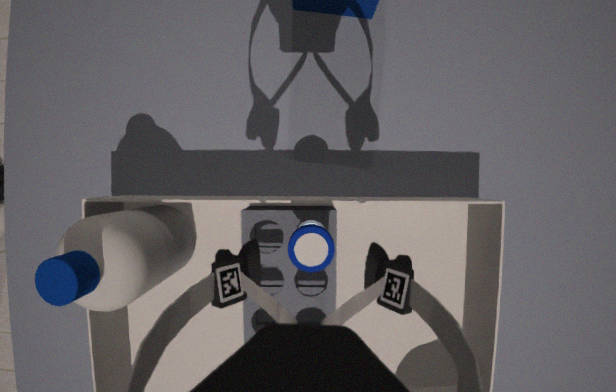

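Request:
{"name": "execute_actions", "arguments": {"actions": [{"r2":{"joints":{"lift_m":0.985},"base":{"strafe_m":-0.006}}}], "cameras": ["r2_wrist_camera"]}}

Request:
{"name": "execute_actions", "arguments": {"actions": [{"r2":{"joints":{"gripper_m":0.005}}}], "cameras": ["r2_wrist_camera"]}}

Request:
{"name": "execute_actions", "arguments": {"actions": [{"r2":{"joints":{"lift_m":1.19}}}], "cameras": []}}

Request:
{"name": "execute_actions", "arguments": {"actions": [{"r2":{"base":{"strafe_m":0.62}}}], "cameras": ["r2_wrist_camera","r1_head_camera"]}}

Scene clock: 141.73 s.
r1.base_odometry: x=+0.880 y=+1.376 heading=+2.355 (m, m, rad; r1's odometry frame)
r1.turned_by_wheels: +0.000 (rad since the last result)
r1.turned_by_imu: +0.001 (rad since the last result)
r1.base_tilt: forward=+0.5 right=-0.3 (deg)
r1.lidar_m: 0.83 0.88 2.45 3.31 1.64 1.17 1.11 1.16 1.61 2.91 1.22 0.88
r1.base_status: not commanded
r1.joint_positions: lift_m=+1.100 arm_m=+0.001 wrist_yaw_rad=+0.000 wrist_pitch_rad=+1.570 wrist_roll_rad=+1.570 gripper_m=+0.060
r1.joint_status: not commanded
r1.motor_effort: lift_m=+21(21) arm_m=-5(4) wrist_yaw_rad=+0(1) wrist_pitch_rad=-1(1) wrist_roll_rad=+1(0) gripper_m=-3(3) wheel_0=-5(5) wheel_1=-4(4) wheel_2=+1(1) (%)
r1.hand_pose: x=+0.1719 y=-0.0874 z=+0.9896 quat_wxyz=(+0.500, +0.500, +0.500, -0.500) (m; r1's base frame)
r1.wrist_depth_mm: 1182 1205 1182 1205 1160 1205 1205 / 1182 1182 1182 1182 1160 1160 1182 / 1205 1205 1205 1182 1182 1205 1182 / 1205 1182 1182 1205 976 1182 1182 / 1205 1205 1182 991 991 1205 353 / 1229 1205 196 1205 195 1182 1205 / 1205 1182 1205 109 1229 1255 1229
r2.base_odometry: x=+0.180 y=-1.902 heading=-2.644 (m, m, rad; r2's odometry frame)
r2.turned_by_wheels: +0.000 (rad since the last result)
r2.turned_by_imu: -0.001 (rad since the last result)
r2.base_tilt: forward=+0.4 right=+0.3 (deg)
r2.lidar_m: 0.25 0.27 0.38 2.85 2.52 1.77 1.72 1.80 2.43 2.38 0.38 0.28
r2.base_status: done
r2.joint_positions: lift_m=+0.985 arm_m=+0.502 wrist_yaw_rad=+0.000 wrist_pitch_rad=+1.570 wrist_roll_rad=+1.570 gripper_m=+0.060
r2.joint_status: all done
r2.motor_effort: lift_m=+17(17) arm_m=+5(5) wrist_yaw_rad=+0(4) wrist_pitch_rad=-2(1) wrist_roll_rad=+0(0) gripper_m=-2(3) wheel_0=+0(6) wheel_1=+1(4) wheel_2=+0(0) (%)
r2.hand_pose: x=+0.6733 y=-0.0874 z=+0.8749 quat_wxyz=(+0.501, +0.500, +0.500, -0.499) (m; r2's base frame)
r2.wrist_depth_mm: 329 329 327 325 327 327 327 / 330 330 330 329 327 327 327 / 334 334 334 332 330 330 330 / 336 334 334 332 330 330 330 / 201 263 329 273 330 332 336 / 193 245 274 213 196 320 334 / 279 340 340 - 338 291 336
pictures: r2_wrist_camera
camera_calibration (this result's frames):
r2_wrist_camera: T_world_to_cam=[[-0.997659, -0.0328555, -0.059972, 0.733596], [-0.0358224, 0.998152, 0.0490861, 0.110231], [0.0582484, 0.0511196, -0.996992, 1.06502], [0, 0, 0, 1]] pos_world=[0.673792, -0.140368, 1.1004]
Images, in order (width x height): r2_wrist_camera 616x392.

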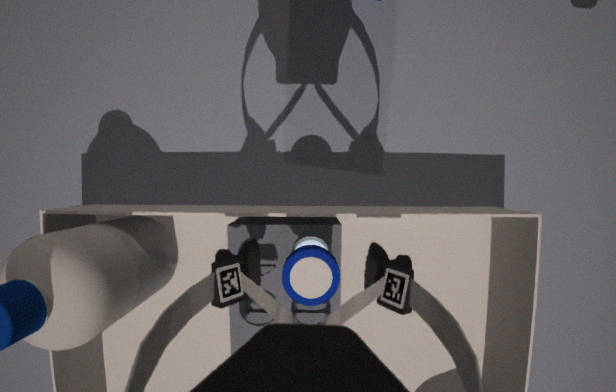

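Scene clock: 143.07 s.
r1.base_odometry: x=+0.880 y=+1.376 heading=+2.355 (m, m, rad; r1's odometry frame)
r1.turned_by_wheels: +0.000 (rad since the last result)
r1.turned_by_imu: +0.000 (rad since the last result)
r1.base_tilt: forward=+0.6 right=-0.3 (deg)
r1.lidar_m: 0.81 0.88 2.45 3.28 1.67 1.18 1.12 1.16 1.62 2.90 1.23 0.88
r1.base_status: not commanded
r1.joint_positions: lift_m=+1.100 arm_m=+0.001 wrist_yaw_rad=+0.000 wrist_pitch_rad=+1.570 wrist_roll_rad=+1.570 gripper_m=+0.060
r1.joint_status: not commanded
r1.motor_effort: lift_m=+21(21) arm_m=-4(4) wrist_yaw_rad=+0(1) wrist_pitch_rad=-1(0) wrist_roll_rad=+0(0) gripper_m=-3(5) wheel_0=-5(5) wheel_1=-4(4) wheel_2=+1(1) (%)
r1.hand_pose: x=+0.1719 y=-0.0874 z=+0.9896 quat_wxyz=(+0.500, +0.500, +0.500, -0.500) (m; r1's base frame)
r1.wrist_depth_mm: 1205 1182 1205 1182 1182 1205 1160 / 1160 1160 1205 1182 1182 1205 1182 / 1182 1182 1182 1182 1182 1205 1182 / 1229 1229 1205 1182 960 1205 1205 / 1205 1182 1229 991 1008 1205 355 / 1182 1229 196 1205 195 1205 1205 / 1205 1205 1182 109 1205 1229 1205
r2.base_odometry: x=+0.180 y=-1.902 heading=-2.644 (m, m, rad; r2's odometry frame)
r2.turned_by_wheels: +0.000 (rad since the last result)
r2.turned_by_imu: +0.000 (rad since the last result)
r2.base_tilt: forward=+0.4 right=+0.3 (deg)
r2.lidar_m: 0.26 0.27 0.37 2.84 2.49 1.76 1.71 1.77 2.45 2.37 0.37 0.29
r2.base_status: not commanded
r2.joint_positions: lift_m=+0.985 arm_m=+0.502 wrist_yaw_rad=+0.000 wrist_pitch_rad=+1.570 wrist_roll_rad=+1.570 gripper_m=+0.005
r2.joint_status: all done
r2.motor_effort: lift_m=+17(17) arm_m=+5(5) wrist_yaw_rad=+0(1) wrist_pitch_rad=-1(2) wrist_roll_rad=+0(0) gripper_m=-18(18) wheel_0=+0(0) wheel_1=+1(1) wheel_2=+0(0) (%)
r2.hand_pose: x=+0.6733 y=-0.0874 z=+0.8749 quat_wxyz=(+0.501, +0.500, +0.500, -0.499) (m; r2's base frame)
r2.wrist_depth_mm: 330 327 330 327 329 325 325 / 334 330 330 329 329 327 327 / 334 334 334 332 330 329 329 / 336 336 336 332 332 332 330 / 202 262 334 229 332 330 334 / 193 225 187 205 186 315 338 / 279 342 340 - 336 293 338
pictures: r2_wrist_camera
camera_calibration (this result's frames):
r2_wrist_camera: T_world_to_cam=[[-0.997659, -0.0328555, -0.059972, 0.733597], [-0.0358225, 0.998152, 0.0490861, 0.110231], [0.0582484, 0.0511196, -0.996992, 1.06502], [0, 0, 0, 1]] pos_world=[0.673793, -0.140368, 1.1004]
Images, in order (width x height): r2_wrist_camera 616x392.

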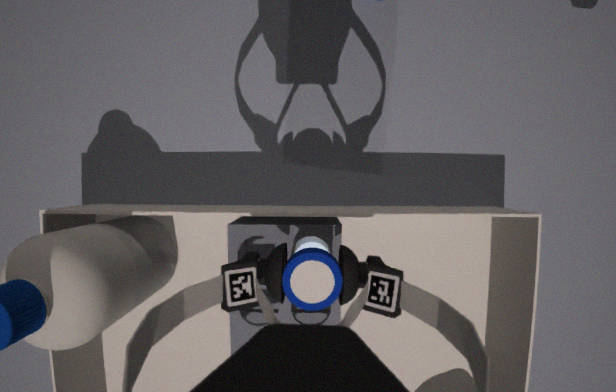

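Scene clock: 145.00 s.
r1.base_odometry: x=+0.880 y=+1.376 heading=+2.355 (m, m, rad; r1's odometry frame)
r1.turned_by_wheels: +0.000 (rad since the last result)
r1.turned_by_imu: +0.001 (rad since the last result)
r1.base_tilt: forward=+0.6 right=-0.3 (deg)
r1.lidar_m: 0.82 0.87 2.44 3.31 1.65 1.18 1.11 1.14 1.60 2.91 1.21 0.86
r1.base_status: not commanded
r1.joint_positions: lift_m=+1.100 arm_m=+0.001 wrist_yaw_rad=+0.000 wrist_pitch_rad=+1.570 wrist_roll_rad=+1.570 gripper_m=+0.060
r1.joint_status: not commanded
r1.motor_effort: lift_m=+21(21) arm_m=-5(5) wrist_yaw_rad=+0(1) wrist_pitch_rad=-1(0) wrist_roll_rad=+1(0) gripper_m=-3(2) wheel_0=-5(5) wheel_1=-4(4) wheel_2=+1(1) (%)
r1.hand_pose: x=+0.1719 y=-0.0874 z=+0.9896 quat_wxyz=(+0.500, +0.500, +0.500, -0.500) (m; r1's base frame)
r1.wrist_depth_mm: 1205 1182 1182 1182 1182 1160 1182 / 1182 1182 1205 1182 1205 1205 1182 / 1182 1205 1182 1182 1205 1182 1182 / 1205 1182 1229 1182 991 1182 1182 / 1205 1205 1182 976 991 1205 355 / 1205 1205 195 1182 195 1182 1182 / 1205 1205 1205 109 1205 1182 1182
r2.base_odometry: x=+0.180 y=-1.902 heading=-2.644 (m, m, rad; r2's odometry frame)
r2.turned_by_wheels: +0.000 (rad since the last result)
r2.turned_by_imu: +0.000 (rad since the last result)
r2.base_tilt: forward=+0.4 right=+0.3 (deg)
r2.lidar_m: 0.25 0.27 0.35 2.85 2.48 1.79 1.72 1.81 2.43 2.37 0.38 0.27
r2.base_status: not commanded
r2.joint_positions: lift_m=+1.190 arm_m=+0.502 wrist_yaw_rad=+0.000 wrist_pitch_rad=+1.570 wrist_roll_rad=+1.570 gripper_m=+0.005
r2.joint_status: all done
r2.motor_effort: lift_m=+21(26) arm_m=+5(5) wrist_yaw_rad=+0(1) wrist_pitch_rad=-1(2) wrist_roll_rad=+1(0) gripper_m=-19(18) wheel_0=+0(0) wheel_1=+1(1) wheel_2=+0(0) (%)
r2.hand_pose: x=+0.6733 y=-0.0874 z=+1.0795 quat_wxyz=(+0.501, +0.500, +0.500, -0.499) (m; r2's base frame)
r2.wrist_depth_mm: 1308 530 530 508 525 521 521 / 1281 535 530 530 530 530 525 / 1281 535 535 535 535 535 525 / 1308 539 535 539 530 535 535 / 1281 544 488 230 535 544 539 / 1336 544 186 206 189 544 917 / 1308 549 544 - 500 544 946
pictures: none
No camera images: the call's "cameras" was empty. Leave "cameras" out to get every camera's image.

Scene clock: 148.40 s.
r1.base_odometry: x=+0.880 y=+1.376 heading=+2.355 (m, m, rad; r1's odometry frame)
r1.turned_by_wheels: +0.000 (rad since the last result)
r1.turned_by_imu: +0.001 (rad since the last result)
r1.base_tilt: forward=+0.6 right=-0.2 (deg)
r1.lidar_m: 0.82 0.87 2.46 3.31 1.65 1.17 1.12 1.19 1.61 2.91 1.21 0.86
r1.base_status: not commanded
r1.joint_positions: lift_m=+1.100 arm_m=+0.001 wrist_yaw_rad=+0.000 wrist_pitch_rad=+1.570 wrist_roll_rad=+1.570 gripper_m=+0.060
r1.joint_status: not commanded
r1.motor_effort: lift_m=+21(21) arm_m=-5(4) wrist_yaw_rad=+1(0) wrist_pitch_rad=-1(1) wrist_roll_rad=+0(1) gripper_m=-4(3) wheel_0=-5(5) wheel_1=-4(4) wheel_2=+0(1) (%)
r1.hand_pose: x=+0.1719 y=-0.0874 z=+0.9896 quat_wxyz=(+0.500, +0.500, +0.500, -0.500) (m; r1's base frame)
r1.wrist_depth_mm: 1205 1182 1205 1182 1182 1160 1160 / 1160 1205 1182 1182 1205 1182 1160 / 1182 1205 1205 1205 1229 1205 1205 / 1205 1182 1205 1205 991 1229 1182 / 1205 1229 1182 976 991 1205 353 / 1205 1182 195 1229 195 1205 1205 / 1229 1205 1205 109 1229 1182 1229
r2.base_odometry: x=+0.476 y=-2.447 heading=-2.644 (m, m, rad; r2's odometry frame)
r2.turned_by_wheels: +0.000 (rad since the last result)
r2.turned_by_imu: +0.001 (rad since the last result)
r2.base_tilt: forward=+0.4 right=+0.3 (deg)
r2.lidar_m: 0.25 0.28 2.34 2.23 2.33 1.82 1.73 1.78 2.44 1.12 0.36 0.27
r2.base_status: done
r2.joint_positions: lift_m=+1.190 arm_m=+0.502 wrist_yaw_rad=+0.000 wrist_pitch_rad=+1.570 wrist_roll_rad=+1.570 gripper_m=+0.005
r2.joint_status: not commanded
r2.motor_effort: lift_m=+22(22) arm_m=+5(5) wrist_yaw_rad=+0(1) wrist_pitch_rad=-1(2) wrist_roll_rad=+1(1) gripper_m=-18(18) wheel_0=-1(12) wheel_1=-1(9) wheel_2=+0(1) (%)
r2.hand_pose: x=+0.6733 y=-0.0874 z=+1.0795 quat_wxyz=(+0.501, +0.500, +0.500, -0.499) (m; r2's base frame)
r2.wrist_depth_mm: 1281 530 525 525 525 525 530 / 1281 535 530 530 535 525 530 / 1281 539 535 535 539 530 530 / 1308 539 539 535 535 535 535 / 1308 544 544 230 535 535 535 / 1281 544 187 205 188 539 539 / 1308 544 549 - 539 544 904
pictures: r1_head_camera, r2_wrist_camera
camera_calibration (this result's frames):
r2_wrist_camera: T_world_to_cam=[[-0.997659, -0.0328555, -0.0599721, 0.745875], [-0.0358225, 0.998152, 0.0490861, 0.100187], [0.0582485, 0.0511196, -0.996992, 1.26903], [0, 0, 0, 1]] pos_world=[0.673799, -0.140368, 1.30502]
Images, in order (width x height): r1_head_camera 420x560, r2_wrist_camera 616x392.

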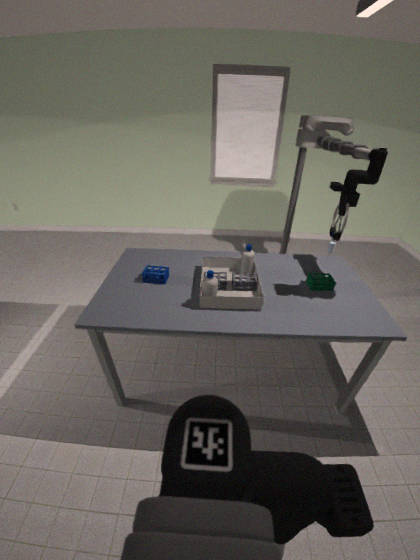

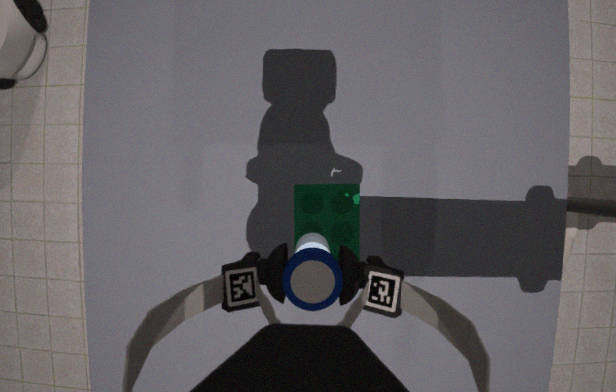

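Request:
{"name": "execute_actions", "arguments": {"actions": [{"r2":{"base":{"strafe_m":-0.018},"joints":{"lift_m":1.06}}}], "cameras": ["r2_wrist_camera"]}}

Request:
{"name": "zoom_image", "arguments": {"camera": "r2_wrist_camera", "region": [230,150,410,310]}}

Scene clock: 161.50 s.
r1.base_odometry: x=+0.880 y=+1.376 heading=+2.355 (m, m, rad; r1's odometry frame)
r1.turned_by_wheels: +0.000 (rad since the last result)
r1.turned_by_imu: +0.002 (rad since the last result)
r1.base_tilt: forward=+0.5 right=-0.2 (deg)
r1.lidar_m: 0.81 0.87 2.47 3.28 1.67 1.20 1.11 1.19 1.60 2.89 1.21 0.90
r1.base_status: not commanded
r1.joint_positions: lift_m=+1.100 arm_m=+0.001 wrist_yaw_rad=+0.000 wrist_pitch_rad=+1.570 wrist_roll_rad=+1.570 gripper_m=+0.060
r1.joint_status: not commanded
r1.motor_effort: lift_m=+21(21) arm_m=-5(5) wrist_yaw_rad=+0(0) wrist_pitch_rad=-1(0) wrist_roll_rad=+0(0) gripper_m=-2(4) wheel_0=-5(5) wheel_1=-4(4) wheel_2=+1(1) (%)
r1.hand_pose: x=+0.1719 y=-0.0874 z=+0.9896 quat_wxyz=(+0.500, +0.500, +0.500, -0.500) (m; r1's base frame)
r1.wrist_depth_mm: 1205 1205 1205 1229 1205 1182 1182 / 1205 1182 1182 1205 1205 1160 1182 / 1205 1160 1205 1205 1182 1205 1182 / 1182 1205 1205 1182 1008 1182 1182 / 1229 1229 1205 991 976 1182 353 / 1182 1205 196 1182 195 1229 1205 / 1205 1205 1182 109 1205 1182 1229
r2.base_odometry: x=+0.467 y=-2.431 heading=-2.644 (m, m, rad; r2's odometry frame)
r2.turned_by_wheels: +0.000 (rad since the last result)
r2.turned_by_imu: -0.001 (rad since the last result)
r2.base_tilt: forward=+0.3 right=+0.3 (deg)
r2.lidar_m: 0.25 0.26 2.34 2.24 2.32 1.80 1.72 1.78 2.45 1.07 0.38 0.27
r2.base_status: done
r2.joint_positions: lift_m=+1.060 arm_m=+0.502 wrist_yaw_rad=+0.000 wrist_pitch_rad=+1.570 wrist_roll_rad=+1.570 gripper_m=+0.005
r2.joint_status: all done
r2.motor_effort: lift_m=+17(22) arm_m=+5(5) wrist_yaw_rad=+1(0) wrist_pitch_rad=-2(2) wrist_roll_rad=+0(1) gripper_m=-20(19) wheel_0=+1(8) wheel_1=+0(8) wheel_2=+0(1) (%)
r2.hand_pose: x=+0.6733 y=-0.0874 z=+0.9499 quat_wxyz=(+0.501, +0.500, +0.500, -0.499) (m; r2's base frame)
r2.wrist_depth_mm: 402 402 402 399 402 399 394 / 402 404 404 404 399 399 399 / 407 404 407 404 407 404 402 / 413 410 410 410 407 407 402 / 415 413 413 231 410 407 407 / 413 415 186 205 188 410 410 / 421 418 415 - 413 415 415
pictures: r2_wrist_camera
camera_calibration (this result's frames):
r2_wrist_camera: T_world_to_cam=[[-0.997659, -0.0328555, -0.059972, 0.738104], [-0.0358224, 0.998152, 0.0490861, 0.10655], [0.0582484, 0.0511196, -0.996992, 1.13978], [0, 0, 0, 1]] pos_world=[0.673802, -0.140368, 1.17539]
Images, in order (width x height): r2_wrist_camera 616x392.

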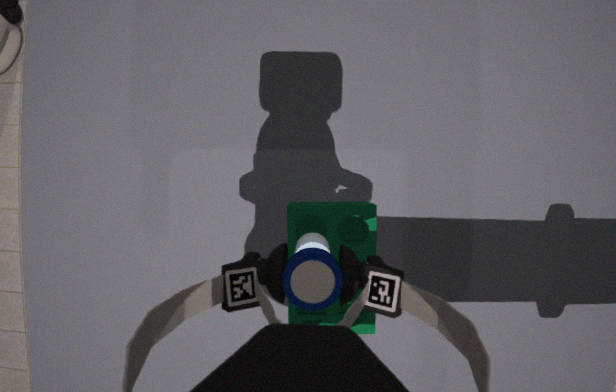

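Region (230, 150, 410, 310) of r2_wrist_camera's 616x392 image, scaled by 2.800.

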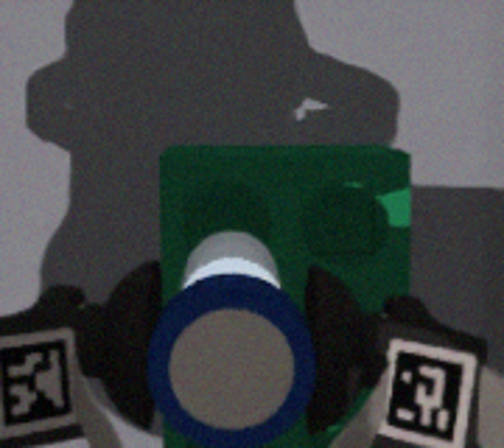

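Request:
{"name": "execute_actions", "arguments": {"actions": [{"r2":{"base":{"strafe_m":-0.013},"joints":{"arm_m":0.506,"lift_m":1.045}}}], "cameras": ["r2_wrist_camera"]}}

Request:
{"name": "execute_actions", "arguments": {"actions": [{"r2":{"joints":{"lift_m":0.99},"pace":"slow"}}], "cameras": ["r2_wrist_camera","r1_head_camera"]}}

Scene clock: 172.33 s.
r1.base_odometry: x=+0.880 y=+1.376 heading=+2.355 (m, m, rad; r1's odometry frame)
r1.turned_by_wheels: +0.000 (rad since the last result)
r1.turned_by_imu: +0.001 (rad since the last result)
r1.base_tilt: forward=+0.5 right=-0.3 (deg)
r1.lidar_m: 0.82 0.88 2.43 3.30 1.62 1.17 1.11 1.16 1.62 2.88 1.24 0.89
r1.base_status: not commanded
r1.joint_positions: lift_m=+1.100 arm_m=+0.001 wrist_yaw_rad=+0.000 wrist_pitch_rad=+1.570 wrist_roll_rad=+1.570 gripper_m=+0.060
r1.joint_status: not commanded
r1.motor_effort: lift_m=+21(21) arm_m=-5(4) wrist_yaw_rad=+0(1) wrist_pitch_rad=-1(1) wrist_roll_rad=+0(1) gripper_m=-2(0) wheel_0=-5(5) wheel_1=-4(4) wheel_2=+1(1) (%)
r1.hand_pose: x=+0.1719 y=-0.0874 z=+0.9896 quat_wxyz=(+0.500, +0.500, +0.500, -0.500) (m; r1's base frame)
r1.wrist_depth_mm: 1205 1182 1182 1205 1182 1160 1160 / 1205 1182 1205 1205 1182 1229 1160 / 1205 1205 1182 1229 1182 1205 1229 / 1229 1205 1205 1229 1008 1229 1160 / 1229 1229 1205 1025 976 1205 353 / 1205 1205 196 1205 195 1229 1205 / 1205 1229 1205 109 1205 1205 1182
r2.base_odometry: x=+0.461 y=-2.420 heading=-2.644 (m, m, rad; r2's odometry frame)
r2.turned_by_wheels: +0.000 (rad since the last result)
r2.turned_by_imu: +0.000 (rad since the last result)
r2.base_tilt: forward=+0.4 right=+0.3 (deg)
r2.lidar_m: 0.25 0.27 2.35 2.24 2.34 1.80 1.73 1.77 2.46 1.07 0.37 0.27
r2.base_status: done
r2.joint_positions: lift_m=+1.045 arm_m=+0.505 wrist_yaw_rad=+0.000 wrist_pitch_rad=+1.570 wrist_roll_rad=+1.570 gripper_m=+0.005
r2.joint_status: all done
r2.motor_effort: lift_m=+17(17) arm_m=+5(4) wrist_yaw_rad=-2(1) wrist_pitch_rad=-1(2) wrist_roll_rad=+1(0) gripper_m=-18(17) wheel_0=+2(11) wheel_1=+0(9) wheel_2=+0(1) (%)
r2.hand_pose: x=+0.6763 y=-0.0874 z=+0.9349 quat_wxyz=(+0.501, +0.500, +0.500, -0.499) (m; r2's base frame)
r2.wrist_depth_mm: 387 387 387 382 384 384 384 / 392 387 392 389 389 387 382 / 394 394 392 389 389 387 384 / 399 397 389 392 392 389 394 / 394 397 394 231 394 392 392 / 402 399 186 204 188 399 397 / 402 402 402 - 399 402 397
pictures: r2_wrist_camera
camera_calibration (this result's frames):
r2_wrist_camera: T_world_to_cam=[[-0.997659, -0.0328555, -0.0599719, 0.740188], [-0.0358224, 0.998152, 0.0490861, 0.107394], [0.0582483, 0.0511196, -0.996992, 1.12465], [0, 0, 0, 1]] pos_world=[0.676793, -0.140368, 1.16039]
Images, in order (width x height): r2_wrist_camera 616x392.

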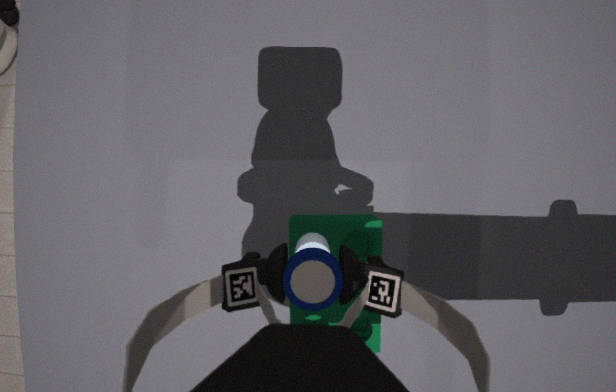

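Scene clock: 173.67 s.
r1.base_odometry: x=+0.880 y=+1.376 heading=+2.355 (m, m, rad; r1's odometry frame)
r1.turned_by_wheels: +0.000 (rad since the last result)
r1.turned_by_imu: +0.000 (rad since the last result)
r1.base_tilt: forward=+0.6 right=-0.2 (deg)
r1.lidar_m: 0.82 0.85 2.46 3.30 1.64 1.16 1.11 1.16 1.62 2.91 1.19 0.89
r1.base_status: not commanded
r1.joint_positions: lift_m=+1.100 arm_m=+0.001 wrist_yaw_rad=+0.000 wrist_pitch_rad=+1.570 wrist_roll_rad=+1.570 gripper_m=+0.060
r1.joint_status: not commanded
r1.motor_effort: lift_m=+21(21) arm_m=-5(4) wrist_yaw_rad=+0(0) wrist_pitch_rad=-1(1) wrist_roll_rad=+1(1) gripper_m=-3(3) wheel_0=-5(5) wheel_1=-4(4) wheel_2=+1(1) (%)
r1.hand_pose: x=+0.1719 y=-0.0874 z=+0.9896 quat_wxyz=(+0.500, +0.500, +0.500, -0.500) (m; r1's base frame)
r1.wrist_depth_mm: 1205 1182 1182 1182 1182 1182 1205 / 1182 1205 1205 1182 1182 1182 1182 / 1205 1160 1229 1205 1182 1229 1205 / 1205 1205 1205 1205 1008 1160 1229 / 1229 1205 1205 1008 991 1182 355 / 1182 1205 196 1229 195 1229 1229 / 1205 1229 1205 109 1205 1205 1229
r2.base_odometry: x=+0.461 y=-2.420 heading=-2.644 (m, m, rad; r2's odometry frame)
r2.turned_by_wheels: +0.000 (rad since the last result)
r2.turned_by_imu: +0.000 (rad since the last result)
r2.base_tilt: forward=+0.4 right=+0.3 (deg)
r2.lidar_m: 0.25 0.27 2.35 2.25 2.37 1.82 1.73 1.77 2.45 1.11 0.37 0.27
r2.base_status: not commanded
r2.joint_positions: lift_m=+0.990 arm_m=+0.505 wrist_yaw_rad=+0.000 wrist_pitch_rad=+1.570 wrist_roll_rad=+1.570 gripper_m=+0.005
r2.joint_status: all done
r2.motor_effort: lift_m=+17(17) arm_m=+5(5) wrist_yaw_rad=+2(0) wrist_pitch_rad=-2(1) wrist_roll_rad=+1(1) gripper_m=-19(18) wheel_0=+2(2) wheel_1=+0(0) wheel_2=+0(0) (%)
r2.hand_pose: x=+0.6763 y=-0.0874 z=+0.8799 quat_wxyz=(+0.501, +0.500, +0.500, -0.499) (m; r2's base frame)
r2.wrist_depth_mm: 334 334 330 330 332 332 332 / 338 338 336 332 334 334 332 / 340 340 336 336 334 336 332 / 342 342 340 340 340 338 336 / 343 345 343 231 338 342 340 / 347 345 186 205 188 343 340 / 345 349 345 - 345 343 343
pictures: r1_head_camera, r2_wrist_camera
camera_calibration (this result's frames):
r2_wrist_camera: T_world_to_cam=[[-0.99766, -0.0328557, -0.0599524, 0.73687], [-0.0358217, 0.998152, 0.0490868, 0.110091], [0.0582288, 0.0511196, -0.996994, 1.06985], [0, 0, 0, 1]] pos_world=[0.676793, -0.140368, 1.10541]
Images, in order (width x height): r1_head_camera 420x560, r2_wrist_camera 616x392.

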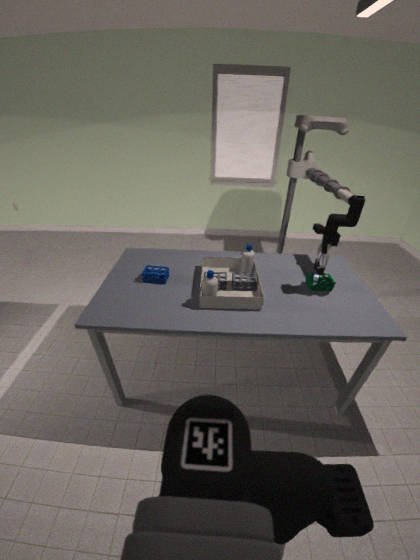

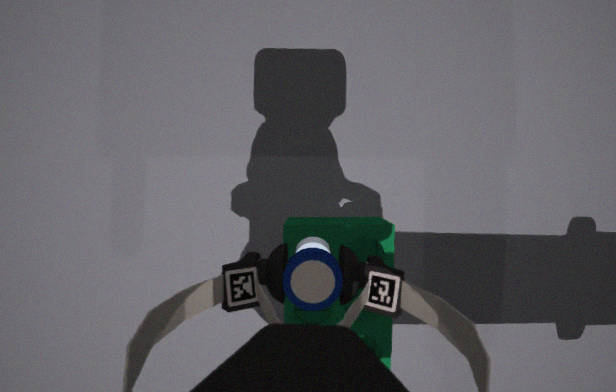

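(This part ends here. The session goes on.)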